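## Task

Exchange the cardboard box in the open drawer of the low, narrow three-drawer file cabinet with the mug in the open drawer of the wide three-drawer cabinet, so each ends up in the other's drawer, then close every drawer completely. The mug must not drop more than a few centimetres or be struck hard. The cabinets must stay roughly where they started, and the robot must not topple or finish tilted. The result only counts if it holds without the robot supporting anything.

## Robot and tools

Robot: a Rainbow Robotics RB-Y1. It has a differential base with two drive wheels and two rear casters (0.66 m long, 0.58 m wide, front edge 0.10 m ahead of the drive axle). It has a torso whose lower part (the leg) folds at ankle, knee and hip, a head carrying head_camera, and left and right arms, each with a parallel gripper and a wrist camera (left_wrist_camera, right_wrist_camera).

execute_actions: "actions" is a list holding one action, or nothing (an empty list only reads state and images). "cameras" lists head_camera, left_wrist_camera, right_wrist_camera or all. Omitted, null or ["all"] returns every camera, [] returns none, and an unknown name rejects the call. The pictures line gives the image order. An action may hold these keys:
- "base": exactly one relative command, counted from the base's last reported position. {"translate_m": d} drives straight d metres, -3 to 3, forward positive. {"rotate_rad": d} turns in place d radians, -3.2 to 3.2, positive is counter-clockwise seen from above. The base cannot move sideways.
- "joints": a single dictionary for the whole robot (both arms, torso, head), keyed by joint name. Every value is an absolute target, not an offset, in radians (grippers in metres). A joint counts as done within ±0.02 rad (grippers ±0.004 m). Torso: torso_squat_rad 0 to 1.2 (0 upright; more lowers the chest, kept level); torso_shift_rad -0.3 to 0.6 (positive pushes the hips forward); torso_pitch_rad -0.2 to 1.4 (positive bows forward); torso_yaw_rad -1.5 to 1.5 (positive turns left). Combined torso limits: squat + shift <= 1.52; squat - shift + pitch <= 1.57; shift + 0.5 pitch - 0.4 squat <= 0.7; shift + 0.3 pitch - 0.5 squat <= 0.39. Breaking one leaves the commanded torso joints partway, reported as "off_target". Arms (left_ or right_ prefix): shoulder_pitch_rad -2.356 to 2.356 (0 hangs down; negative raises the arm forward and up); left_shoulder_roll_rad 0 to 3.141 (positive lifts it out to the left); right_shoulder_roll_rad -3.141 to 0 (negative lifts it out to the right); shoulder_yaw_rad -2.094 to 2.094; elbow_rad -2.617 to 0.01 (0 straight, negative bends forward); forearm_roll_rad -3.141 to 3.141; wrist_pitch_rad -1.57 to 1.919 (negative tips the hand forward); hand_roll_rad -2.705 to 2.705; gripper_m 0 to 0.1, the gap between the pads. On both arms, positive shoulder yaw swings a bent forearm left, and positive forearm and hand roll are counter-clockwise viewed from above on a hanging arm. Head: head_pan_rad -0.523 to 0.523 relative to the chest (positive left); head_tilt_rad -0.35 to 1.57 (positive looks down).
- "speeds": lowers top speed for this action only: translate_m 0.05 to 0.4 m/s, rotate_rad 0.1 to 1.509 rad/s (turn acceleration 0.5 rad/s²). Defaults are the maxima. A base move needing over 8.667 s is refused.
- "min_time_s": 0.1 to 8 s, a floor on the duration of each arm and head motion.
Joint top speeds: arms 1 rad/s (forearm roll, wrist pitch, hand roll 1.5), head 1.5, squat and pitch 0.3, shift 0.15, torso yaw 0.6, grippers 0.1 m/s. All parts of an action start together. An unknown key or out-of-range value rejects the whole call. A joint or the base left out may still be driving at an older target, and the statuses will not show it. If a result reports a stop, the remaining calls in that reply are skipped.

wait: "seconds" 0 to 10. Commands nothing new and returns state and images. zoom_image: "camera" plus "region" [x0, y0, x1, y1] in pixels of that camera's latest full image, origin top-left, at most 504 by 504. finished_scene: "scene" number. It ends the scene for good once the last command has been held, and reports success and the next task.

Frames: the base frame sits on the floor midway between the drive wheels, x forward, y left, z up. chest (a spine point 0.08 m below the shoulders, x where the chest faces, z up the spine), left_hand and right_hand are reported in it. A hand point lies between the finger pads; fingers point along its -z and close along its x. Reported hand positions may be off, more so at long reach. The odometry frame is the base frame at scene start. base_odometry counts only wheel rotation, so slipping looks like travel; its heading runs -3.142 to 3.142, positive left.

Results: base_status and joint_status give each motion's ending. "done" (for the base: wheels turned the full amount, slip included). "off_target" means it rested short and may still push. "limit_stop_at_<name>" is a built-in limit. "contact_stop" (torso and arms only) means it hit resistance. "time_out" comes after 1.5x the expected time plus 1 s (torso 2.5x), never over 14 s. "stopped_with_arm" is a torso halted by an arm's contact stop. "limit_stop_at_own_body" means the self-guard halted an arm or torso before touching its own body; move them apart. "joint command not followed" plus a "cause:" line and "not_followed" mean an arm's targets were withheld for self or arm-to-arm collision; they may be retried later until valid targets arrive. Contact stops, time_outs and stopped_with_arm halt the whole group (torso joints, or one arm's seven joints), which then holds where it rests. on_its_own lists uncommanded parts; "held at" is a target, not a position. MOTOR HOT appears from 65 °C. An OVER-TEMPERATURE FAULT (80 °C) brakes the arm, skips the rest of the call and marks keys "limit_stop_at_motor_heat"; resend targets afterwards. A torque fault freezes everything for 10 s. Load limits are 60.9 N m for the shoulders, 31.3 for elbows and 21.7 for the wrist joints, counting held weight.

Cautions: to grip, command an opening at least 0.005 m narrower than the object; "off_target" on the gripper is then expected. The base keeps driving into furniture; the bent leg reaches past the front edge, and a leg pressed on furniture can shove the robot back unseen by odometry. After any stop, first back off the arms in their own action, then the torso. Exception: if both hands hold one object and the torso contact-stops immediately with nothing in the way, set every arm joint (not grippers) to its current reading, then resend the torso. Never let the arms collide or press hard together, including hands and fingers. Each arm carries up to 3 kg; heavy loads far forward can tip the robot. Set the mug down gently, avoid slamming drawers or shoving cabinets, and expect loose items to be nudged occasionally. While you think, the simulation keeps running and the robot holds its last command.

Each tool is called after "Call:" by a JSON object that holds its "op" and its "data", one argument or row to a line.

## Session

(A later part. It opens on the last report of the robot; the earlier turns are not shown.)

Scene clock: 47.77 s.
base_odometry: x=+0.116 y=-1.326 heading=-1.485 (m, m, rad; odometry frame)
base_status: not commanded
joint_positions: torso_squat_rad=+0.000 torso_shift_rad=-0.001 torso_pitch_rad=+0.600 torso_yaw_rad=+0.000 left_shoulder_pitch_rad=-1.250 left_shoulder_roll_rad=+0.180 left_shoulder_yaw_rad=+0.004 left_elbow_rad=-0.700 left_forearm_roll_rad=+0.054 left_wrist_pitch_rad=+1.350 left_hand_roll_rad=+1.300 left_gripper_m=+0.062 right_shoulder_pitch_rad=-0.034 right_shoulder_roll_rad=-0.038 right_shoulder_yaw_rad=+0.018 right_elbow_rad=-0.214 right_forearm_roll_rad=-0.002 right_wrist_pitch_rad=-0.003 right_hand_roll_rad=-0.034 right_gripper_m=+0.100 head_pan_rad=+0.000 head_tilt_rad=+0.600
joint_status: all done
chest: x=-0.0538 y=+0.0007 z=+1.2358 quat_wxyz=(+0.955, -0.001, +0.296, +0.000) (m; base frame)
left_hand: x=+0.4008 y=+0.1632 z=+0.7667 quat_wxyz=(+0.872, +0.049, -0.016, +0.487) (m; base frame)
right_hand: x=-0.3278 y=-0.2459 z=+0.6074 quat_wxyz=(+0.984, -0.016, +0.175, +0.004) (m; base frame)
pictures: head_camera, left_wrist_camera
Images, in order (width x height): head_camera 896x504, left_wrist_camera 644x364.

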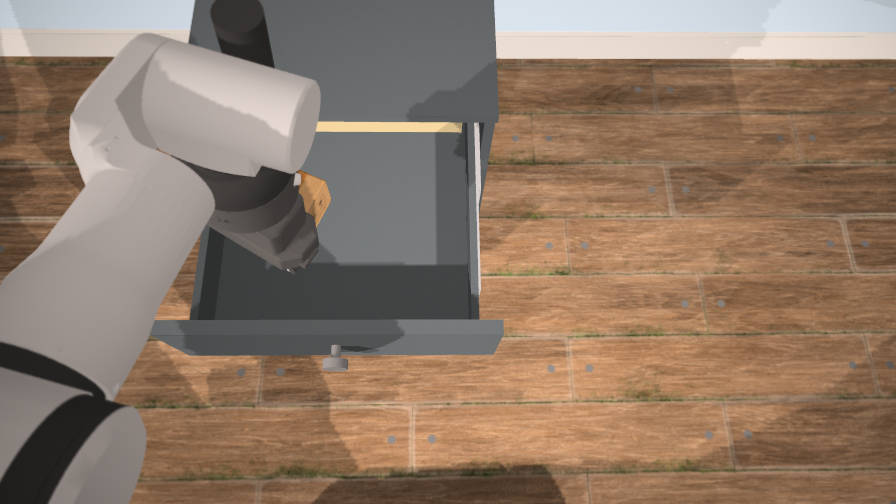

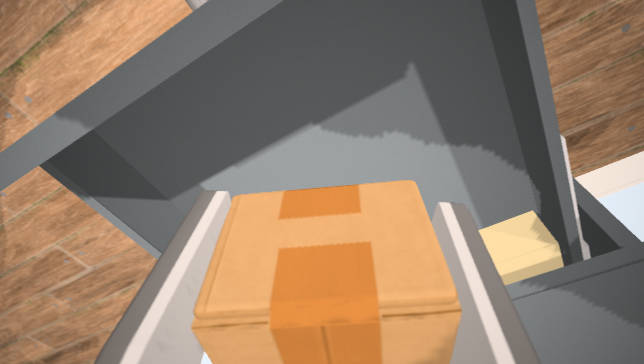

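Call:
{"op": "execute_actions", "data": {
  "actions": [
    {"base":{"translate_m":-0.3},"joints":{"torso_pitch_rad":0.3,"left_wrist_pitch_rad":1.65,"head_tilt_rad":0.5}}
  ],
  "cameras": []
}}

Call:
{"op": "execute_actions", "data": {
  "actions": [
    {"base":{"rotate_rad":-2.75}}
  ],
  "cameras": []
}}

Call:
{"op": "execute_actions", "data": {
  "actions": [
    {"base":{"translate_m":1.5}}
  ],
  "cameras": []
}}

Call:
{"op": "execute_actions", "data": {
  "actions": [
    {"base":{"rotate_rad":-0.39}}
  ],
  "cameras": ["head_camera"]
}}

Scene clock: 51.27 s.
base_odometry: x=+0.090 y=-1.027 heading=-1.484 (m, m, rad; odometry frame)
base_status: done
joint_positions: torso_squat_rad=+0.000 torso_shift_rad=-0.001 torso_pitch_rad=+0.300 torso_yaw_rad=+0.000 left_shoulder_pitch_rad=-1.250 left_shoulder_roll_rad=+0.180 left_shoulder_yaw_rad=+0.004 left_elbow_rad=-0.700 left_forearm_roll_rad=+0.054 left_wrist_pitch_rad=+1.650 left_hand_roll_rad=+1.300 left_gripper_m=+0.062 right_shoulder_pitch_rad=-0.034 right_shoulder_roll_rad=-0.038 right_shoulder_yaw_rad=+0.018 right_elbow_rad=-0.214 right_forearm_roll_rad=-0.002 right_wrist_pitch_rad=-0.003 right_hand_roll_rad=-0.034 right_gripper_m=+0.100 head_pan_rad=+0.000 head_tilt_rad=+0.500
joint_status: all done
chest: x=-0.1372 y=+0.0007 z=+1.2761 quat_wxyz=(+0.989, -0.001, +0.149, +0.000) (m; base frame)
left_hand: x=+0.3694 y=+0.1810 z=+0.9559 quat_wxyz=(+0.859, +0.081, -0.039, +0.503) (m; base frame)
right_hand: x=-0.2130 y=-0.2459 z=+0.5947 quat_wxyz=(+1.000, -0.016, +0.025, +0.001) (m; base frame)
pictures: none
No camera images: the call's "cameras" was empty. Leave "cameras" out to get every camera's image.

Scene clock: 56.27 s.
base_odometry: x=+0.090 y=-1.027 heading=+2.050 (m, m, rad; odometry frame)
base_status: done
joint_positions: torso_squat_rad=+0.000 torso_shift_rad=-0.001 torso_pitch_rad=+0.300 torso_yaw_rad=+0.000 left_shoulder_pitch_rad=-1.250 left_shoulder_roll_rad=+0.180 left_shoulder_yaw_rad=+0.004 left_elbow_rad=-0.700 left_forearm_roll_rad=+0.054 left_wrist_pitch_rad=+1.650 left_hand_roll_rad=+1.300 left_gripper_m=+0.062 right_shoulder_pitch_rad=-0.034 right_shoulder_roll_rad=-0.038 right_shoulder_yaw_rad=+0.018 right_elbow_rad=-0.214 right_forearm_roll_rad=-0.002 right_wrist_pitch_rad=-0.003 right_hand_roll_rad=-0.034 right_gripper_m=+0.100 head_pan_rad=+0.000 head_tilt_rad=+0.500
joint_status: not commanded
chest: x=-0.1372 y=+0.0007 z=+1.2761 quat_wxyz=(+0.989, -0.001, +0.149, +0.000) (m; base frame)
left_hand: x=+0.3694 y=+0.1810 z=+0.9559 quat_wxyz=(+0.859, +0.081, -0.039, +0.503) (m; base frame)
right_hand: x=-0.2130 y=-0.2459 z=+0.5947 quat_wxyz=(+1.000, -0.016, +0.025, +0.001) (m; base frame)
pictures: none
No camera images: the call's "cameras" was empty. Leave "cameras" out to get every camera's image.

Scene clock: 61.57 s.
base_odometry: x=-0.601 y=+0.305 heading=+2.049 (m, m, rad; odometry frame)
base_status: done
joint_positions: torso_squat_rad=+0.000 torso_shift_rad=-0.001 torso_pitch_rad=+0.300 torso_yaw_rad=+0.000 left_shoulder_pitch_rad=-1.250 left_shoulder_roll_rad=+0.180 left_shoulder_yaw_rad=+0.004 left_elbow_rad=-0.700 left_forearm_roll_rad=+0.054 left_wrist_pitch_rad=+1.650 left_hand_roll_rad=+1.300 left_gripper_m=+0.062 right_shoulder_pitch_rad=-0.034 right_shoulder_roll_rad=-0.038 right_shoulder_yaw_rad=+0.018 right_elbow_rad=-0.214 right_forearm_roll_rad=-0.002 right_wrist_pitch_rad=-0.003 right_hand_roll_rad=-0.034 right_gripper_m=+0.100 head_pan_rad=+0.000 head_tilt_rad=+0.500
joint_status: not commanded
chest: x=-0.1371 y=+0.0007 z=+1.2761 quat_wxyz=(+0.989, -0.001, +0.150, +0.000) (m; base frame)
left_hand: x=+0.3694 y=+0.1810 z=+0.9558 quat_wxyz=(+0.859, +0.081, -0.039, +0.503) (m; base frame)
right_hand: x=-0.2129 y=-0.2459 z=+0.5947 quat_wxyz=(+1.000, -0.016, +0.025, +0.001) (m; base frame)
pictures: none
No camera images: the call's "cameras" was empty. Leave "cameras" out to get every camera's image.

Scene clock: 63.67 s.
base_odometry: x=-0.601 y=+0.305 heading=+1.660 (m, m, rad; odometry frame)
base_status: done
joint_positions: torso_squat_rad=+0.000 torso_shift_rad=-0.001 torso_pitch_rad=+0.300 torso_yaw_rad=+0.000 left_shoulder_pitch_rad=-1.250 left_shoulder_roll_rad=+0.180 left_shoulder_yaw_rad=+0.004 left_elbow_rad=-0.700 left_forearm_roll_rad=+0.054 left_wrist_pitch_rad=+1.650 left_hand_roll_rad=+1.300 left_gripper_m=+0.062 right_shoulder_pitch_rad=-0.034 right_shoulder_roll_rad=-0.038 right_shoulder_yaw_rad=+0.018 right_elbow_rad=-0.214 right_forearm_roll_rad=-0.002 right_wrist_pitch_rad=-0.003 right_hand_roll_rad=-0.034 right_gripper_m=+0.100 head_pan_rad=+0.000 head_tilt_rad=+0.500
joint_status: not commanded
chest: x=-0.1371 y=+0.0008 z=+1.2761 quat_wxyz=(+0.989, -0.001, +0.150, +0.000) (m; base frame)
left_hand: x=+0.3694 y=+0.1810 z=+0.9558 quat_wxyz=(+0.859, +0.081, -0.039, +0.503) (m; base frame)
right_hand: x=-0.2129 y=-0.2459 z=+0.5947 quat_wxyz=(+1.000, -0.016, +0.025, +0.001) (m; base frame)
pictures: head_camera
Images, in order (width x height): head_camera 896x504.

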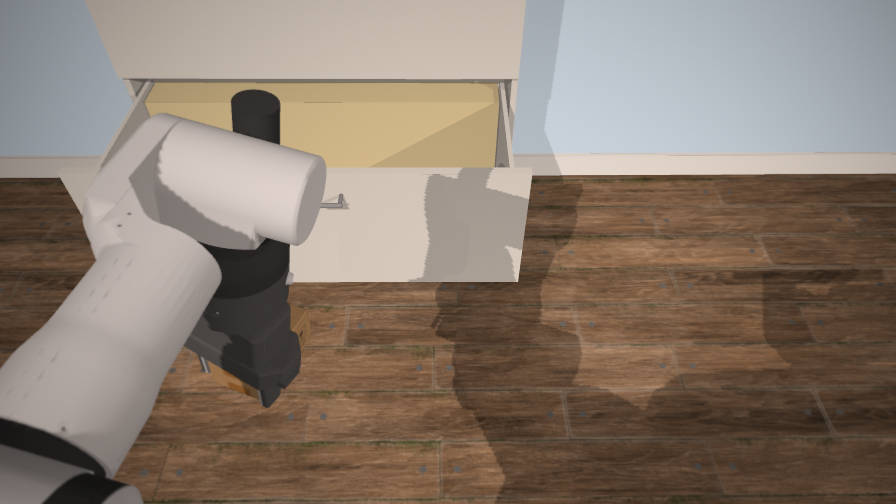

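Call:
{"op": "execute_actions", "data": {
  "actions": [
    {"base":{"translate_m":0.5},"joints":{"head_tilt_rad":0.8}}
  ],
  "cameras": ["head_camera"]
}}

Scene clock: 66.77 s.
base_odometry: x=-0.645 y=+0.803 heading=+1.659 (m, m, rad; odometry frame)
base_status: done
joint_positions: torso_squat_rad=+0.000 torso_shift_rad=-0.001 torso_pitch_rad=+0.300 torso_yaw_rad=+0.000 left_shoulder_pitch_rad=-1.250 left_shoulder_roll_rad=+0.180 left_shoulder_yaw_rad=+0.004 left_elbow_rad=-0.700 left_forearm_roll_rad=+0.054 left_wrist_pitch_rad=+1.650 left_hand_roll_rad=+1.300 left_gripper_m=+0.062 right_shoulder_pitch_rad=-0.034 right_shoulder_roll_rad=-0.038 right_shoulder_yaw_rad=+0.018 right_elbow_rad=-0.214 right_forearm_roll_rad=-0.002 right_wrist_pitch_rad=-0.003 right_hand_roll_rad=-0.034 right_gripper_m=+0.100 head_pan_rad=+0.000 head_tilt_rad=+0.800
joint_status: all done
chest: x=-0.1371 y=+0.0008 z=+1.2761 quat_wxyz=(+0.989, -0.001, +0.150, +0.000) (m; base frame)
left_hand: x=+0.3694 y=+0.1810 z=+0.9558 quat_wxyz=(+0.859, +0.081, -0.039, +0.503) (m; base frame)
right_hand: x=-0.2129 y=-0.2459 z=+0.5947 quat_wxyz=(+1.000, -0.016, +0.025, +0.001) (m; base frame)
pictures: head_camera
Images, in order (width x height): head_camera 896x504.

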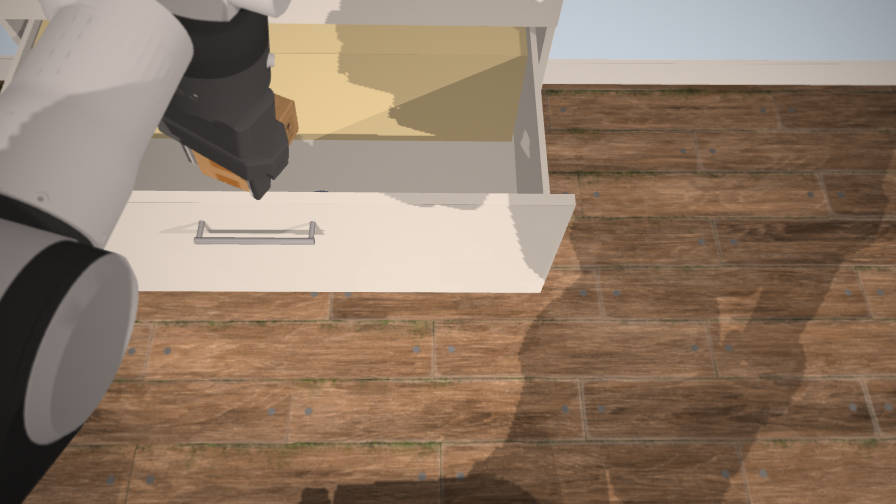

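Call:
{"op": "execute_actions", "data": {
  "actions": [
    {"base":{"translate_m":0.2},"joints":{"head_tilt_rad":1.0,"left_shoulder_roll_rad":0.45}}
  ],
  "cameras": ["head_camera","left_wrist_camera"]
}}

Scene clock: 69.07 s.
base_odometry: x=-0.662 y=+1.002 heading=+1.658 (m, m, rad; odometry frame)
base_status: done
joint_positions: torso_squat_rad=+0.000 torso_shift_rad=-0.001 torso_pitch_rad=+0.300 torso_yaw_rad=+0.000 left_shoulder_pitch_rad=-1.250 left_shoulder_roll_rad=+0.450 left_shoulder_yaw_rad=+0.004 left_elbow_rad=-0.700 left_forearm_roll_rad=+0.054 left_wrist_pitch_rad=+1.650 left_hand_roll_rad=+1.300 left_gripper_m=+0.062 right_shoulder_pitch_rad=-0.034 right_shoulder_roll_rad=-0.038 right_shoulder_yaw_rad=+0.018 right_elbow_rad=-0.214 right_forearm_roll_rad=-0.002 right_wrist_pitch_rad=-0.003 right_hand_roll_rad=-0.034 right_gripper_m=+0.100 head_pan_rad=+0.000 head_tilt_rad=+1.000
joint_status: all done
chest: x=-0.1370 y=+0.0008 z=+1.2761 quat_wxyz=(+0.989, -0.001, +0.150, +0.000) (m; base frame)
left_hand: x=+0.3939 y=+0.3402 z=+1.0054 quat_wxyz=(+0.792, +0.127, -0.106, +0.587) (m; base frame)
right_hand: x=-0.2129 y=-0.2459 z=+0.5947 quat_wxyz=(+1.000, -0.016, +0.025, +0.001) (m; base frame)
pictures: head_camera, left_wrist_camera
Images, in order (width x height): head_camera 896x504, left_wrist_camera 644x364.

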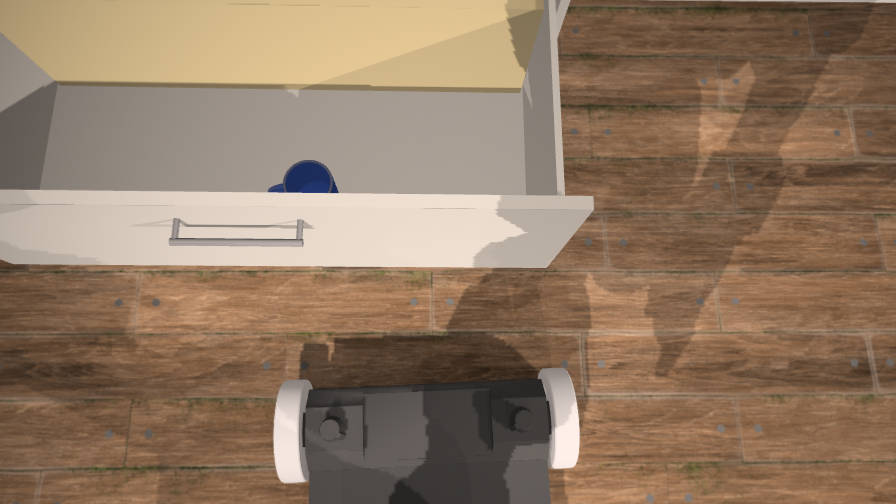

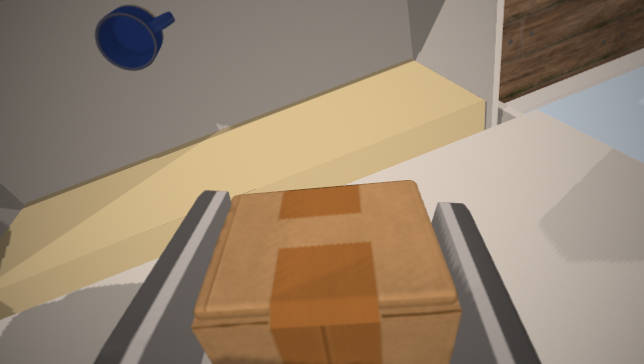

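Call:
{"op": "execute_actions", "data": {
  "actions": [
    {"joints":{"head_tilt_rad":0.6,"torso_pitch_rad":0.7,"left_shoulder_pitch_rad":-1.2,"left_elbow_rad":-0.5,"left_wrist_pitch_rad":1.0,"left_shoulder_roll_rad":0.35}}
  ],
  "cameras": ["head_camera","left_wrist_camera"]
}}

Scene clock: 71.70 s.
base_odometry: x=-0.662 y=+1.002 heading=+1.658 (m, m, rad; odometry frame)
base_status: not commanded
joint_positions: torso_squat_rad=+0.000 torso_shift_rad=-0.001 torso_pitch_rad=+0.700 torso_yaw_rad=+0.000 left_shoulder_pitch_rad=-1.200 left_shoulder_roll_rad=+0.350 left_shoulder_yaw_rad=+0.004 left_elbow_rad=-0.500 left_forearm_roll_rad=+0.054 left_wrist_pitch_rad=+1.000 left_hand_roll_rad=+1.300 left_gripper_m=+0.062 right_shoulder_pitch_rad=-0.034 right_shoulder_roll_rad=-0.038 right_shoulder_yaw_rad=+0.018 right_elbow_rad=-0.214 right_forearm_roll_rad=-0.002 right_wrist_pitch_rad=-0.003 right_hand_roll_rad=-0.034 right_gripper_m=+0.100 head_pan_rad=+0.000 head_tilt_rad=+0.600
joint_status: all done
chest: x=-0.0292 y=+0.0007 z=+1.2171 quat_wxyz=(+0.939, -0.001, +0.343, +0.000) (m; base frame)
left_hand: x=+0.3876 y=+0.2947 z=+0.6644 quat_wxyz=(+0.845, +0.087, -0.065, +0.523) (m; base frame)
right_hand: x=-0.3644 y=-0.2459 z=+0.6191 quat_wxyz=(+0.975, -0.015, +0.224, +0.004) (m; base frame)
pictures: head_camera, left_wrist_camera
Images, in order (width x height): head_camera 896x504, left_wrist_camera 644x364.

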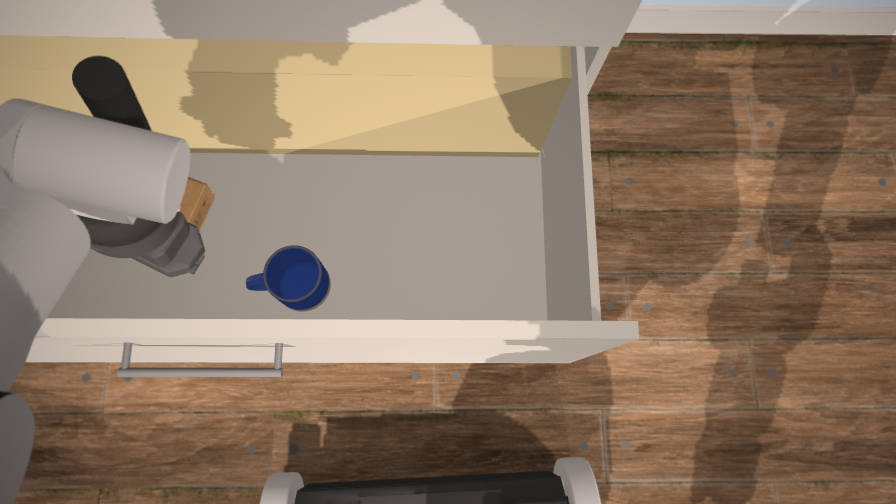

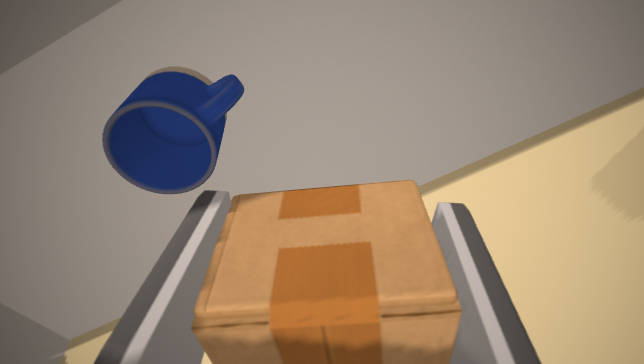

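Call:
{"op": "execute_actions", "data": {
  "actions": [
    {"joints":{"torso_squat_rad":0.6,"left_shoulder_pitch_rad":-1.25,"left_wrist_pitch_rad":1.05,"left_shoulder_roll_rad":0.45}}
  ],
  "cameras": ["head_camera","left_wrist_camera"]
}}

Scene clock: 74.80 s.
base_odometry: x=-0.662 y=+1.002 heading=+1.658 (m, m, rad; odometry frame)
base_status: not commanded
joint_positions: torso_squat_rad=+0.600 torso_shift_rad=-0.001 torso_pitch_rad=+0.700 torso_yaw_rad=+0.000 left_shoulder_pitch_rad=-1.250 left_shoulder_roll_rad=+0.450 left_shoulder_yaw_rad=+0.004 left_elbow_rad=-0.500 left_forearm_roll_rad=+0.054 left_wrist_pitch_rad=+1.050 left_hand_roll_rad=+1.300 left_gripper_m=+0.062 right_shoulder_pitch_rad=-0.034 right_shoulder_roll_rad=-0.038 right_shoulder_yaw_rad=+0.018 right_elbow_rad=-0.214 right_forearm_roll_rad=-0.002 right_wrist_pitch_rad=-0.003 right_hand_roll_rad=-0.034 right_gripper_m=+0.100 head_pan_rad=+0.000 head_tilt_rad=+0.600
joint_status: all done
chest: x=-0.0291 y=+0.0007 z=+1.0949 quat_wxyz=(+0.939, -0.001, +0.343, +0.000) (m; base frame)
left_hand: x=+0.4202 y=+0.3520 z=+0.5800 quat_wxyz=(+0.828, +0.114, -0.098, +0.540) (m; base frame)
right_hand: x=-0.3644 y=-0.2460 z=+0.4969 quat_wxyz=(+0.975, -0.015, +0.224, +0.004) (m; base frame)
pictures: head_camera, left_wrist_camera
Images, in order (width x height): head_camera 896x504, left_wrist_camera 644x364.

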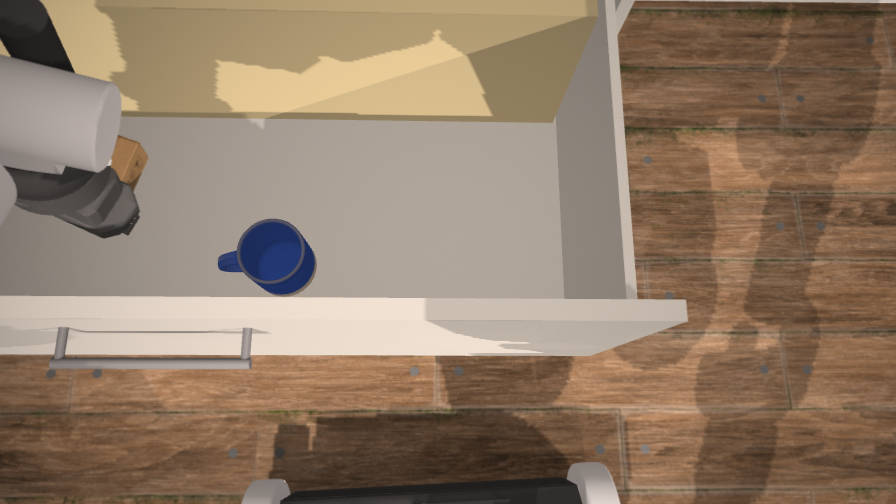

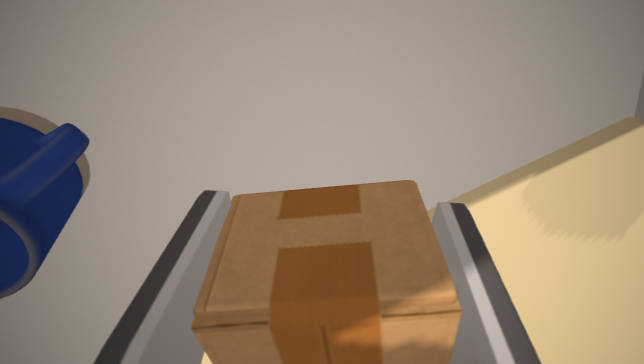

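Call:
{"op": "execute_actions", "data": {
  "actions": [
    {"joints":{"torso_squat_rad":0.84}}
  ],
  "cameras": ["head_camera","left_wrist_camera"]
}}

Scene clock: 76.67 s.
base_odometry: x=-0.662 y=+1.002 heading=+1.658 (m, m, rad; odometry frame)
base_status: not commanded
joint_positions: torso_squat_rad=+0.840 torso_shift_rad=-0.001 torso_pitch_rad=+0.700 torso_yaw_rad=+0.000 left_shoulder_pitch_rad=-1.250 left_shoulder_roll_rad=+0.450 left_shoulder_yaw_rad=+0.004 left_elbow_rad=-0.500 left_forearm_roll_rad=+0.054 left_wrist_pitch_rad=+1.050 left_hand_roll_rad=+1.300 left_gripper_m=+0.062 right_shoulder_pitch_rad=-0.034 right_shoulder_roll_rad=-0.038 right_shoulder_yaw_rad=+0.018 right_elbow_rad=-0.214 right_forearm_roll_rad=-0.002 right_wrist_pitch_rad=-0.003 right_hand_roll_rad=-0.034 right_gripper_m=+0.100 head_pan_rad=+0.000 head_tilt_rad=+0.600
joint_status: all done
chest: x=-0.0290 y=+0.0006 z=+0.9843 quat_wxyz=(+0.939, -0.001, +0.343, +0.000) (m; base frame)
left_hand: x=+0.4203 y=+0.3519 z=+0.4694 quat_wxyz=(+0.828, +0.114, -0.098, +0.540) (m; base frame)
right_hand: x=-0.3643 y=-0.2460 z=+0.3864 quat_wxyz=(+0.975, -0.015, +0.224, +0.004) (m; base frame)
pictures: head_camera, left_wrist_camera
Images, in order (width x height): head_camera 896x504, left_wrist_camera 644x364.

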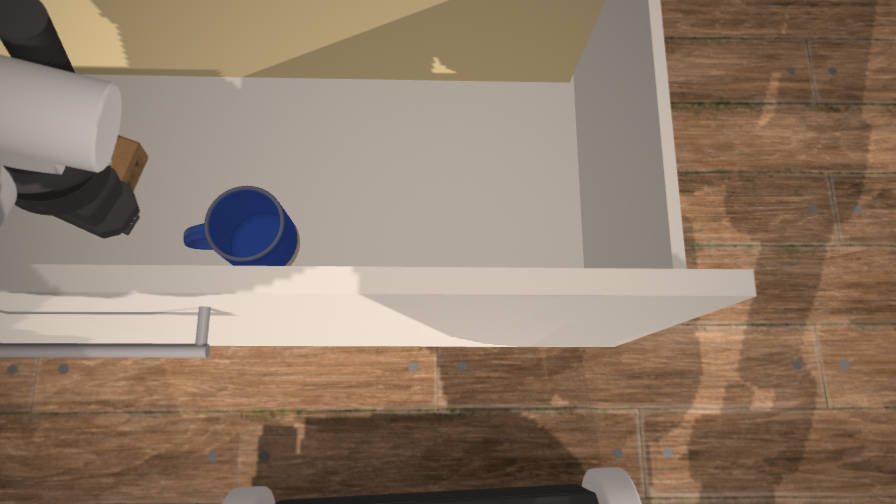

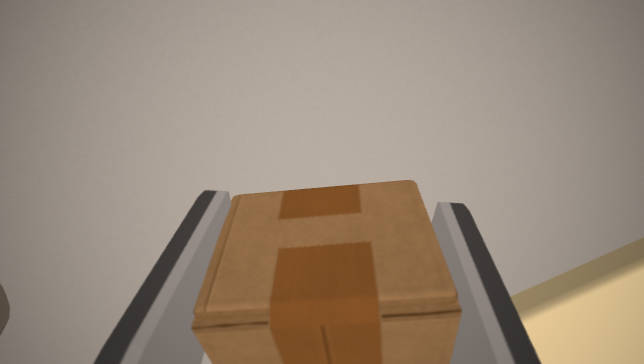

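Call:
{"op": "execute_actions", "data": {
  "actions": [
    {"joints":{"left_elbow_rad":-0.35,"left_wrist_pitch_rad":0.9}}
  ],
  "cameras": []
}}

Call:
{"op": "execute_actions", "data": {
  "actions": [
    {"joints":{"left_gripper_m":0.1}}
  ],
  "cameras": ["left_wrist_camera"]
}}

Call:
{"op": "execute_actions", "data": {
  "actions": [
    {"joints":{"torso_squat_rad":0.55}}
  ],
  "cameras": ["head_camera","left_wrist_camera"]
}}

Scene clock: 78.50 s.
base_odometry: x=-0.662 y=+1.002 heading=+1.658 (m, m, rad; odometry frame)
base_status: not commanded
joint_positions: torso_squat_rad=+0.840 torso_shift_rad=-0.001 torso_pitch_rad=+0.700 torso_yaw_rad=+0.000 left_shoulder_pitch_rad=-1.250 left_shoulder_roll_rad=+0.450 left_shoulder_yaw_rad=+0.004 left_elbow_rad=-0.350 left_forearm_roll_rad=+0.054 left_wrist_pitch_rad=+0.900 left_hand_roll_rad=+1.300 left_gripper_m=+0.062 right_shoulder_pitch_rad=-0.034 right_shoulder_roll_rad=-0.038 right_shoulder_yaw_rad=+0.018 right_elbow_rad=-0.214 right_forearm_roll_rad=-0.002 right_wrist_pitch_rad=-0.003 right_hand_roll_rad=-0.034 right_gripper_m=+0.100 head_pan_rad=+0.000 head_tilt_rad=+0.600
joint_status: all done
chest: x=-0.0291 y=+0.0006 z=+0.9844 quat_wxyz=(+0.939, -0.001, +0.343, +0.000) (m; base frame)
left_hand: x=+0.3970 y=+0.3669 z=+0.4429 quat_wxyz=(+0.826, +0.115, -0.100, +0.543) (m; base frame)
right_hand: x=-0.3643 y=-0.2460 z=+0.3864 quat_wxyz=(+0.975, -0.015, +0.224, +0.004) (m; base frame)
pictures: none
No camera images: the call's "cameras" was empty. Leave "cameras" out to get every camera's image.

Scene clock: 79.77 s.
base_odometry: x=-0.662 y=+1.002 heading=+1.658 (m, m, rad; odometry frame)
base_status: not commanded
joint_positions: torso_squat_rad=+0.840 torso_shift_rad=-0.001 torso_pitch_rad=+0.700 torso_yaw_rad=+0.000 left_shoulder_pitch_rad=-1.250 left_shoulder_roll_rad=+0.450 left_shoulder_yaw_rad=+0.004 left_elbow_rad=-0.350 left_forearm_roll_rad=+0.054 left_wrist_pitch_rad=+0.900 left_hand_roll_rad=+1.300 left_gripper_m=+0.099 right_shoulder_pitch_rad=-0.034 right_shoulder_roll_rad=-0.038 right_shoulder_yaw_rad=+0.018 right_elbow_rad=-0.214 right_forearm_roll_rad=-0.002 right_wrist_pitch_rad=-0.003 right_hand_roll_rad=-0.034 right_gripper_m=+0.100 head_pan_rad=+0.000 head_tilt_rad=+0.600
joint_status: all done
chest: x=-0.0291 y=+0.0006 z=+0.9844 quat_wxyz=(+0.939, -0.001, +0.343, +0.000) (m; base frame)
left_hand: x=+0.3970 y=+0.3669 z=+0.4429 quat_wxyz=(+0.826, +0.115, -0.100, +0.543) (m; base frame)
right_hand: x=-0.3643 y=-0.2460 z=+0.3864 quat_wxyz=(+0.975, -0.015, +0.224, +0.004) (m; base frame)
pictures: left_wrist_camera
Images, in order (width x height): left_wrist_camera 644x364.

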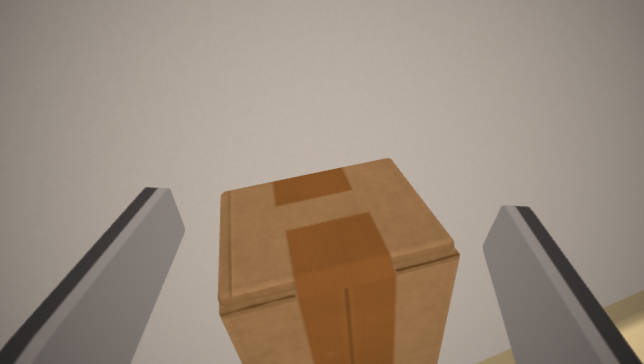

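Scene clock: 81.53 s.
base_odometry: x=-0.662 y=+1.002 heading=+1.658 (m, m, rad; odometry frame)
base_status: not commanded
joint_positions: torso_squat_rad=+0.550 torso_shift_rad=-0.001 torso_pitch_rad=+0.700 torso_yaw_rad=+0.000 left_shoulder_pitch_rad=-1.250 left_shoulder_roll_rad=+0.450 left_shoulder_yaw_rad=+0.004 left_elbow_rad=-0.350 left_forearm_roll_rad=+0.054 left_wrist_pitch_rad=+0.900 left_hand_roll_rad=+1.300 left_gripper_m=+0.099 right_shoulder_pitch_rad=-0.034 right_shoulder_roll_rad=-0.038 right_shoulder_yaw_rad=+0.018 right_elbow_rad=-0.214 right_forearm_roll_rad=-0.002 right_wrist_pitch_rad=-0.003 right_hand_roll_rad=-0.034 right_gripper_m=+0.100 head_pan_rad=+0.000 head_tilt_rad=+0.600
joint_status: all done
chest: x=-0.0292 y=+0.0007 z=+1.1139 quat_wxyz=(+0.939, -0.001, +0.343, +0.000) (m; base frame)
left_hand: x=+0.3968 y=+0.3670 z=+0.5723 quat_wxyz=(+0.826, +0.115, -0.100, +0.543) (m; base frame)
right_hand: x=-0.3645 y=-0.2460 z=+0.5159 quat_wxyz=(+0.975, -0.015, +0.224, +0.004) (m; base frame)
pictures: head_camera, left_wrist_camera
Images, in order (width x height): head_camera 896x504, left_wrist_camera 644x364.

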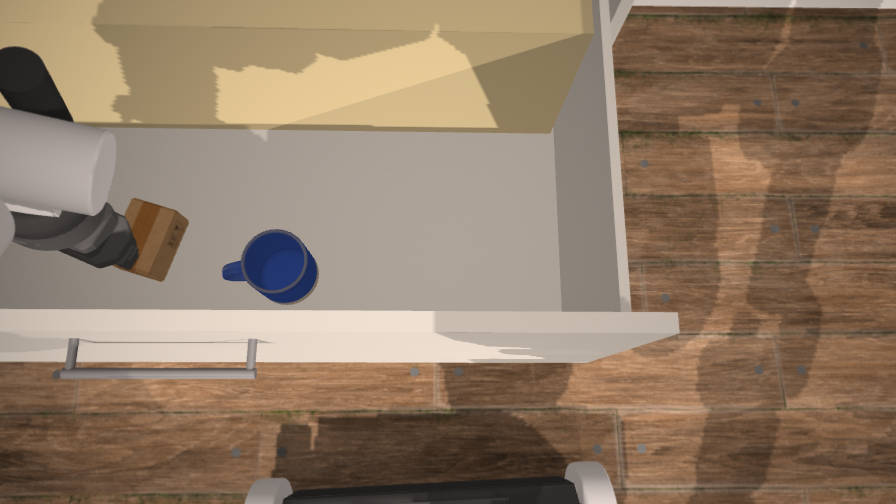

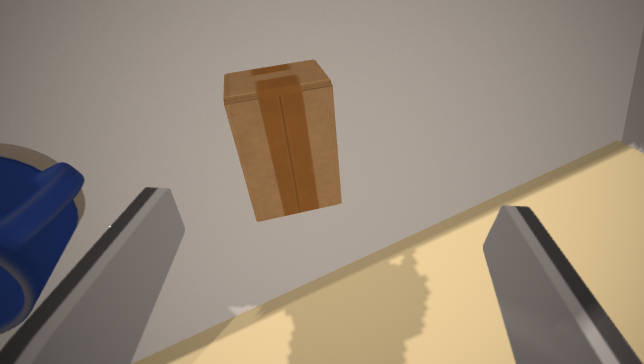

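Call:
{"op": "execute_actions", "data": {
  "actions": [
    {"joints":{"left_shoulder_roll_rad":0.22}}
  ],
  "cameras": ["head_camera","left_wrist_camera"]
}}

Scene clock: 83.17 s.
base_odometry: x=-0.662 y=+1.002 heading=+1.658 (m, m, rad; odometry frame)
base_status: not commanded
joint_positions: torso_squat_rad=+0.550 torso_shift_rad=-0.001 torso_pitch_rad=+0.700 torso_yaw_rad=+0.000 left_shoulder_pitch_rad=-1.250 left_shoulder_roll_rad=+0.220 left_shoulder_yaw_rad=+0.004 left_elbow_rad=-0.350 left_forearm_roll_rad=+0.054 left_wrist_pitch_rad=+0.900 left_hand_roll_rad=+1.300 left_gripper_m=+0.099 right_shoulder_pitch_rad=-0.034 right_shoulder_roll_rad=-0.038 right_shoulder_yaw_rad=+0.018 right_elbow_rad=-0.214 right_forearm_roll_rad=-0.002 right_wrist_pitch_rad=-0.003 right_hand_roll_rad=-0.034 right_gripper_m=+0.100 head_pan_rad=+0.000 head_tilt_rad=+0.600
joint_status: all done
chest: x=-0.0292 y=+0.0006 z=+1.1139 quat_wxyz=(+0.939, -0.001, +0.343, +0.000) (m; base frame)
left_hand: x=+0.3577 y=+0.2102 z=+0.5329 quat_wxyz=(+0.865, +0.052, -0.024, +0.499) (m; base frame)
right_hand: x=-0.3645 y=-0.2460 z=+0.5159 quat_wxyz=(+0.975, -0.015, +0.224, +0.004) (m; base frame)
pictures: head_camera, left_wrist_camera
Images, in order (width x height): head_camera 896x504, left_wrist_camera 644x364.

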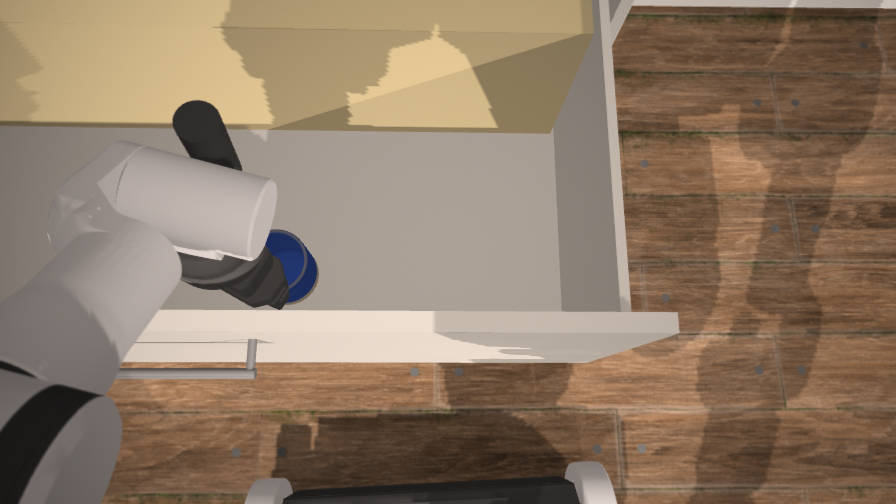

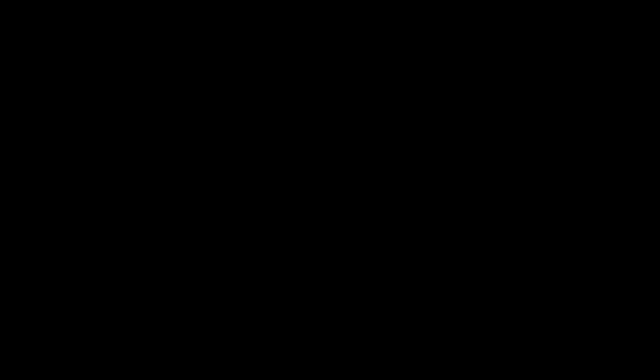

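Call:
{"op": "execute_actions", "data": {
  "actions": [
    {"joints":{"torso_squat_rad":0.45,"left_shoulder_roll_rad":0.2,"left_shoulder_pitch_rad":-1.3,"left_wrist_pitch_rad":0.95,"left_hand_roll_rad":-1.84}}
  ],
  "cameras": ["head_camera","left_wrist_camera"]
}}

Scene clock: 86.23 s.
base_odometry: x=-0.662 y=+1.002 heading=+1.658 (m, m, rad; odometry frame)
base_status: not commanded
joint_positions: torso_squat_rad=+0.450 torso_shift_rad=-0.001 torso_pitch_rad=+0.700 torso_yaw_rad=+0.000 left_shoulder_pitch_rad=-1.300 left_shoulder_roll_rad=+0.200 left_shoulder_yaw_rad=+0.004 left_elbow_rad=-0.350 left_forearm_roll_rad=+0.054 left_wrist_pitch_rad=+0.950 left_hand_roll_rad=-1.840 left_gripper_m=+0.099 right_shoulder_pitch_rad=-0.034 right_shoulder_roll_rad=-0.038 right_shoulder_yaw_rad=+0.018 right_elbow_rad=-0.214 right_forearm_roll_rad=-0.002 right_wrist_pitch_rad=-0.003 right_hand_roll_rad=-0.034 right_gripper_m=+0.100 head_pan_rad=+0.000 head_tilt_rad=+0.600
joint_status: all done
chest: x=-0.0292 y=+0.0007 z=+1.1475 quat_wxyz=(+0.939, -0.001, +0.343, +0.000) (m; base frame)
left_hand: x=+0.3718 y=+0.1884 z=+0.5814 quat_wxyz=(+0.492, +0.018, +0.048, -0.869) (m; base frame)
right_hand: x=-0.3645 y=-0.2459 z=+0.5495 quat_wxyz=(+0.975, -0.015, +0.224, +0.004) (m; base frame)
pictures: head_camera, left_wrist_camera
Images, in order (width x height): head_camera 896x504, left_wrist_camera 644x364.

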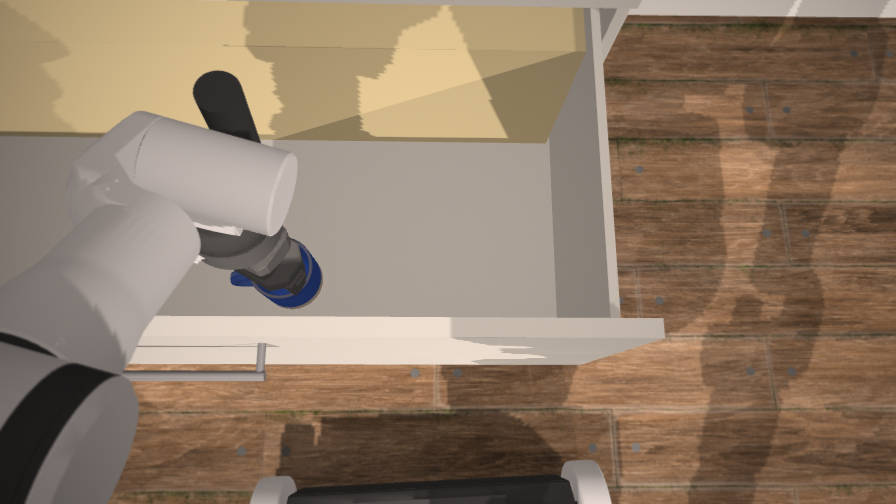

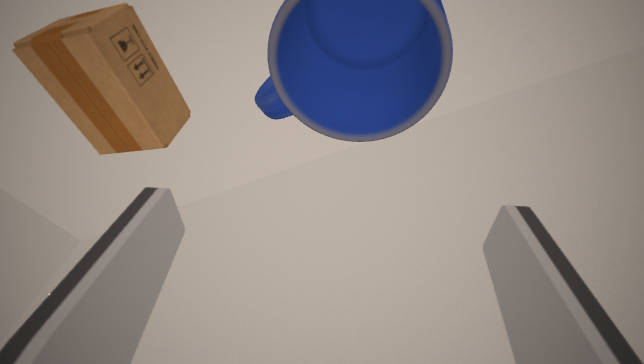

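Call:
{"op": "execute_actions", "data": {
  "actions": [
    {"base":{"translate_m":0.03},"speeds":{"translate_m":0.1},"joints":{"torso_squat_rad":0.55,"left_shoulder_roll_rad":0.165}}
  ],
  "cameras": ["left_wrist_camera"]
}}

Scene clock: 87.73 s.
base_odometry: x=-0.665 y=+1.032 heading=+1.658 (m, m, rad; odometry frame)
base_status: done
joint_positions: torso_squat_rad=+0.550 torso_shift_rad=-0.001 torso_pitch_rad=+0.700 torso_yaw_rad=+0.000 left_shoulder_pitch_rad=-1.300 left_shoulder_roll_rad=+0.165 left_shoulder_yaw_rad=+0.004 left_elbow_rad=-0.350 left_forearm_roll_rad=+0.054 left_wrist_pitch_rad=+0.950 left_hand_roll_rad=-1.840 left_gripper_m=+0.099 right_shoulder_pitch_rad=-0.034 right_shoulder_roll_rad=-0.038 right_shoulder_yaw_rad=+0.018 right_elbow_rad=-0.214 right_forearm_roll_rad=-0.002 right_wrist_pitch_rad=-0.003 right_hand_roll_rad=-0.034 right_gripper_m=+0.100 head_pan_rad=+0.000 head_tilt_rad=+0.600
joint_status: all done
chest: x=-0.0292 y=+0.0006 z=+1.1139 quat_wxyz=(+0.939, -0.001, +0.343, +0.000) (m; base frame)
left_hand: x=+0.3638 y=+0.1647 z=+0.5451 quat_wxyz=(+0.484, +0.006, +0.038, -0.874) (m; base frame)
right_hand: x=-0.3645 y=-0.2459 z=+0.5159 quat_wxyz=(+0.975, -0.015, +0.224, +0.004) (m; base frame)
pictures: left_wrist_camera
Images, in order (width x height): left_wrist_camera 644x364.

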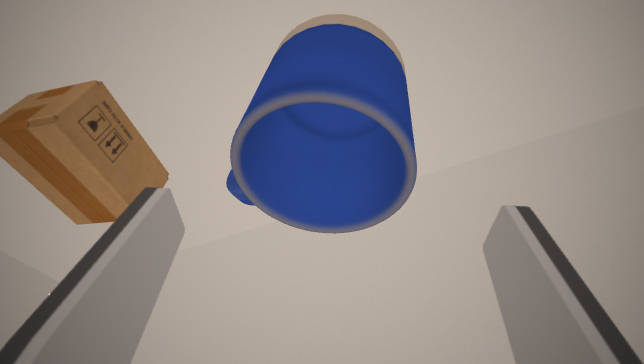

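Call:
{"op": "execute_actions", "data": {
  "actions": [
    {"base":{"translate_m":0.035},"speeds":{"translate_m":0.1},"joints":{"left_shoulder_roll_rad":0.145}}
  ],
  "cameras": ["left_wrist_camera"]
}}

Call:
{"op": "execute_actions", "data": {
  "actions": [
    {"joints":{"torso_squat_rad":0.68}}
  ],
  "cameras": ["left_wrist_camera"]
}}

Scene clock: 89.30 s.
base_odometry: x=-0.668 y=+1.067 heading=+1.657 (m, m, rad; odometry frame)
base_status: done
joint_positions: torso_squat_rad=+0.550 torso_shift_rad=-0.001 torso_pitch_rad=+0.700 torso_yaw_rad=+0.000 left_shoulder_pitch_rad=-1.300 left_shoulder_roll_rad=+0.145 left_shoulder_yaw_rad=+0.004 left_elbow_rad=-0.350 left_forearm_roll_rad=+0.054 left_wrist_pitch_rad=+0.950 left_hand_roll_rad=-1.840 left_gripper_m=+0.099 right_shoulder_pitch_rad=-0.034 right_shoulder_roll_rad=-0.038 right_shoulder_yaw_rad=+0.018 right_elbow_rad=-0.214 right_forearm_roll_rad=-0.002 right_wrist_pitch_rad=-0.003 right_hand_roll_rad=-0.034 right_gripper_m=+0.100 head_pan_rad=+0.000 head_tilt_rad=+0.600
joint_status: all done
chest: x=-0.0291 y=+0.0007 z=+1.1139 quat_wxyz=(+0.939, -0.001, +0.343, +0.000) (m; base frame)
left_hand: x=+0.3590 y=+0.1512 z=+0.5439 quat_wxyz=(+0.479, +0.000, +0.033, -0.877) (m; base frame)
right_hand: x=-0.3645 y=-0.2459 z=+0.5159 quat_wxyz=(+0.975, -0.015, +0.224, +0.004) (m; base frame)
pictures: left_wrist_camera
Images, in order (width x height): left_wrist_camera 644x364.

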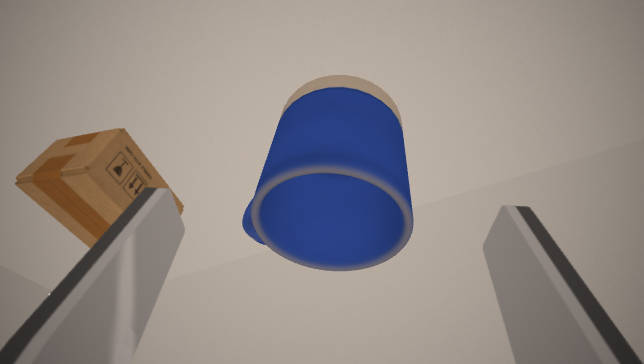

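Scene clock: 90.53 s.
base_odometry: x=-0.668 y=+1.067 heading=+1.657 (m, m, rad; odometry frame)
base_status: not commanded
joint_positions: torso_squat_rad=+0.680 torso_shift_rad=-0.001 torso_pitch_rad=+0.700 torso_yaw_rad=+0.000 left_shoulder_pitch_rad=-1.300 left_shoulder_roll_rad=+0.145 left_shoulder_yaw_rad=+0.004 left_elbow_rad=-0.350 left_forearm_roll_rad=+0.054 left_wrist_pitch_rad=+0.950 left_hand_roll_rad=-1.840 left_gripper_m=+0.099 right_shoulder_pitch_rad=-0.034 right_shoulder_roll_rad=-0.038 right_shoulder_yaw_rad=+0.018 right_elbow_rad=-0.214 right_forearm_roll_rad=-0.002 right_wrist_pitch_rad=-0.003 right_hand_roll_rad=-0.034 right_gripper_m=+0.100 head_pan_rad=+0.000 head_tilt_rad=+0.600
joint_status: all done
chest: x=-0.0291 y=+0.0006 z=+1.0614 quat_wxyz=(+0.939, -0.001, +0.343, +0.000) (m; base frame)
left_hand: x=+0.3590 y=+0.1512 z=+0.4914 quat_wxyz=(+0.479, +0.000, +0.033, -0.877) (m; base frame)
right_hand: x=-0.3644 y=-0.2460 z=+0.4634 quat_wxyz=(+0.975, -0.015, +0.224, +0.004) (m; base frame)
pictures: left_wrist_camera
Images, in order (width x height): left_wrist_camera 644x364.

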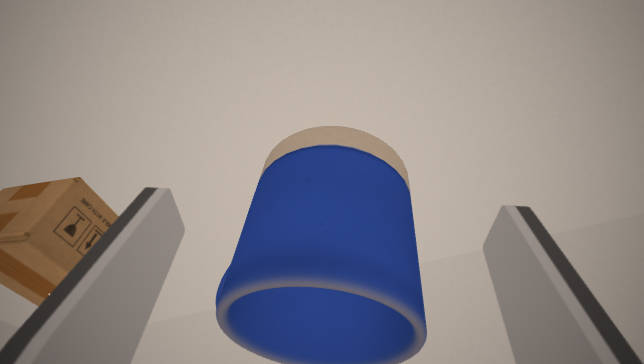

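Call:
{"op": "execute_actions", "data": {
  "actions": [
    {"joints":{"torso_squat_rad":0.75}}
  ],
  "cameras": ["left_wrist_camera"]
}}

Call:
{"op": "execute_actions", "data": {
  "actions": [
    {"joints":{"left_gripper_m":0.04}}
  ],
  "cameras": ["left_wrist_camera"]
}}

Call:
{"op": "execute_actions", "data": {
  "actions": [
    {"joints":{"torso_squat_rad":0.0}}
  ],
  "cameras": ["head_camera","left_wrist_camera"]
}}

Scene clock: 91.87 s.
base_odometry: x=-0.668 y=+1.067 heading=+1.657 (m, m, rad; odometry frame)
base_status: not commanded
joint_positions: torso_squat_rad=+0.750 torso_shift_rad=-0.001 torso_pitch_rad=+0.700 torso_yaw_rad=+0.000 left_shoulder_pitch_rad=-1.300 left_shoulder_roll_rad=+0.145 left_shoulder_yaw_rad=+0.004 left_elbow_rad=-0.350 left_forearm_roll_rad=+0.054 left_wrist_pitch_rad=+0.950 left_hand_roll_rad=-1.840 left_gripper_m=+0.099 right_shoulder_pitch_rad=-0.034 right_shoulder_roll_rad=-0.038 right_shoulder_yaw_rad=+0.018 right_elbow_rad=-0.214 right_forearm_roll_rad=-0.002 right_wrist_pitch_rad=-0.003 right_hand_roll_rad=-0.034 right_gripper_m=+0.100 head_pan_rad=+0.000 head_tilt_rad=+0.600
joint_status: all done
chest: x=-0.0291 y=+0.0006 z=+1.0293 quat_wxyz=(+0.939, -0.001, +0.343, +0.000) (m; base frame)
left_hand: x=+0.3590 y=+0.1512 z=+0.4593 quat_wxyz=(+0.479, +0.000, +0.033, -0.877) (m; base frame)
right_hand: x=-0.3644 y=-0.2460 z=+0.4313 quat_wxyz=(+0.975, -0.015, +0.224, +0.004) (m; base frame)
pictures: left_wrist_camera
Images, in order (width x height): left_wrist_camera 644x364.

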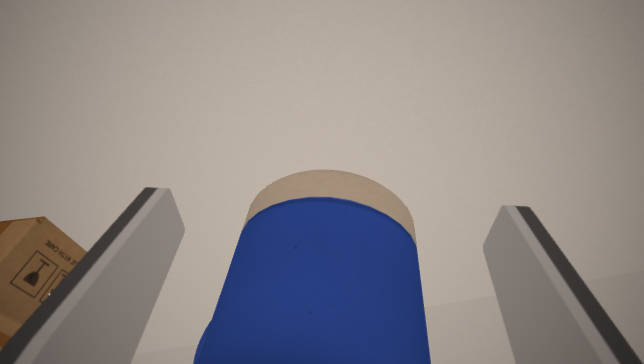

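Scene clock: 92.93 s.
base_odometry: x=-0.668 y=+1.067 heading=+1.657 (m, m, rad; odometry frame)
base_status: not commanded
joint_positions: torso_squat_rad=+0.750 torso_shift_rad=-0.001 torso_pitch_rad=+0.700 torso_yaw_rad=+0.000 left_shoulder_pitch_rad=-1.300 left_shoulder_roll_rad=+0.145 left_shoulder_yaw_rad=+0.004 left_elbow_rad=-0.350 left_forearm_roll_rad=+0.054 left_wrist_pitch_rad=+0.950 left_hand_roll_rad=-1.840 left_gripper_m=+0.040 right_shoulder_pitch_rad=-0.034 right_shoulder_roll_rad=-0.038 right_shoulder_yaw_rad=+0.018 right_elbow_rad=-0.214 right_forearm_roll_rad=-0.002 right_wrist_pitch_rad=-0.003 right_hand_roll_rad=-0.034 right_gripper_m=+0.100 head_pan_rad=+0.000 head_tilt_rad=+0.600
joint_status: all done
chest: x=-0.0291 y=+0.0006 z=+1.0293 quat_wxyz=(+0.939, -0.001, +0.343, +0.000) (m; base frame)
left_hand: x=+0.3590 y=+0.1512 z=+0.4593 quat_wxyz=(+0.479, +0.000, +0.033, -0.877) (m; base frame)
right_hand: x=-0.3644 y=-0.2460 z=+0.4313 quat_wxyz=(+0.975, -0.015, +0.224, +0.004) (m; base frame)
pictures: left_wrist_camera
Images, in order (width x height): left_wrist_camera 644x364.

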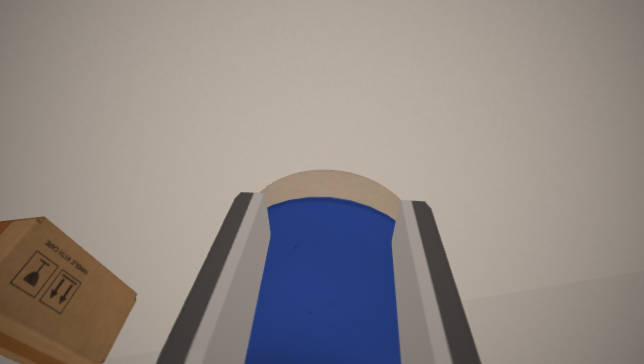

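Scene clock: 96.20 s.
base_odometry: x=-0.668 y=+1.067 heading=+1.657 (m, m, rad; odometry frame)
base_status: not commanded
joint_positions: torso_squat_rad=+0.000 torso_shift_rad=-0.001 torso_pitch_rad=+0.700 torso_yaw_rad=+0.000 left_shoulder_pitch_rad=-1.300 left_shoulder_roll_rad=+0.145 left_shoulder_yaw_rad=+0.004 left_elbow_rad=-0.350 left_forearm_roll_rad=+0.054 left_wrist_pitch_rad=+0.950 left_hand_roll_rad=-1.840 left_gripper_m=+0.040 right_shoulder_pitch_rad=-0.034 right_shoulder_roll_rad=-0.038 right_shoulder_yaw_rad=+0.018 right_elbow_rad=-0.214 right_forearm_roll_rad=-0.002 right_wrist_pitch_rad=-0.003 right_hand_roll_rad=-0.034 right_gripper_m=+0.100 head_pan_rad=+0.000 head_tilt_rad=+0.600
joint_status: all done
chest: x=-0.0292 y=+0.0007 z=+1.2171 quat_wxyz=(+0.939, -0.001, +0.343, +0.000) (m; base frame)
left_hand: x=+0.3588 y=+0.1513 z=+0.6470 quat_wxyz=(+0.479, +0.000, +0.033, -0.877) (m; base frame)
right_hand: x=-0.3646 y=-0.2459 z=+0.6192 quat_wxyz=(+0.975, -0.015, +0.224, +0.004) (m; base frame)
pictures: head_camera, left_wrist_camera
Images, in order (width x height): head_camera 896x504, left_wrist_camera 644x364.

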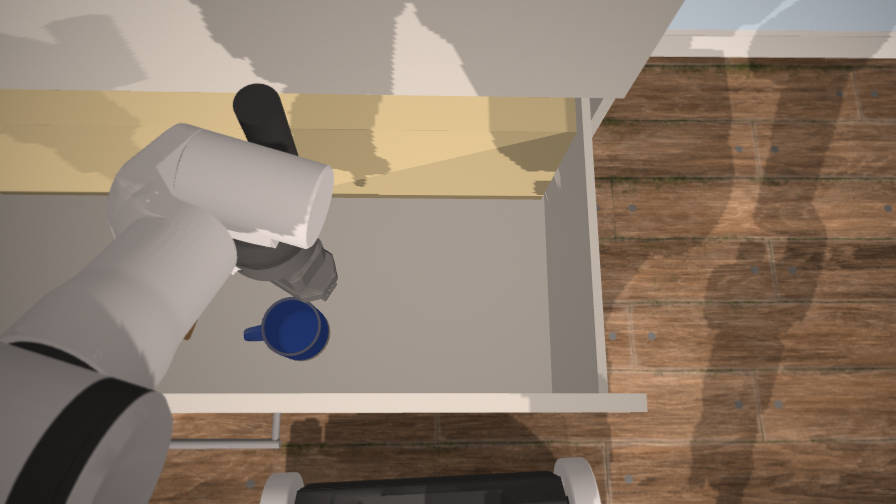

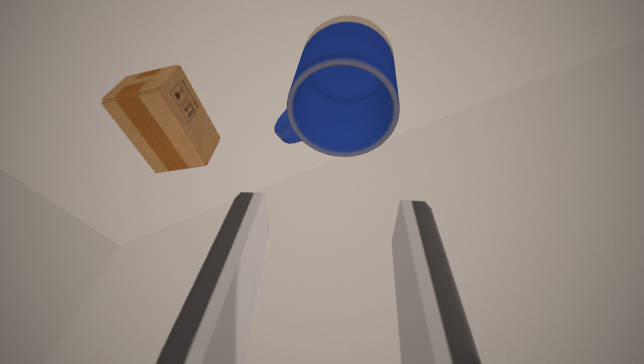

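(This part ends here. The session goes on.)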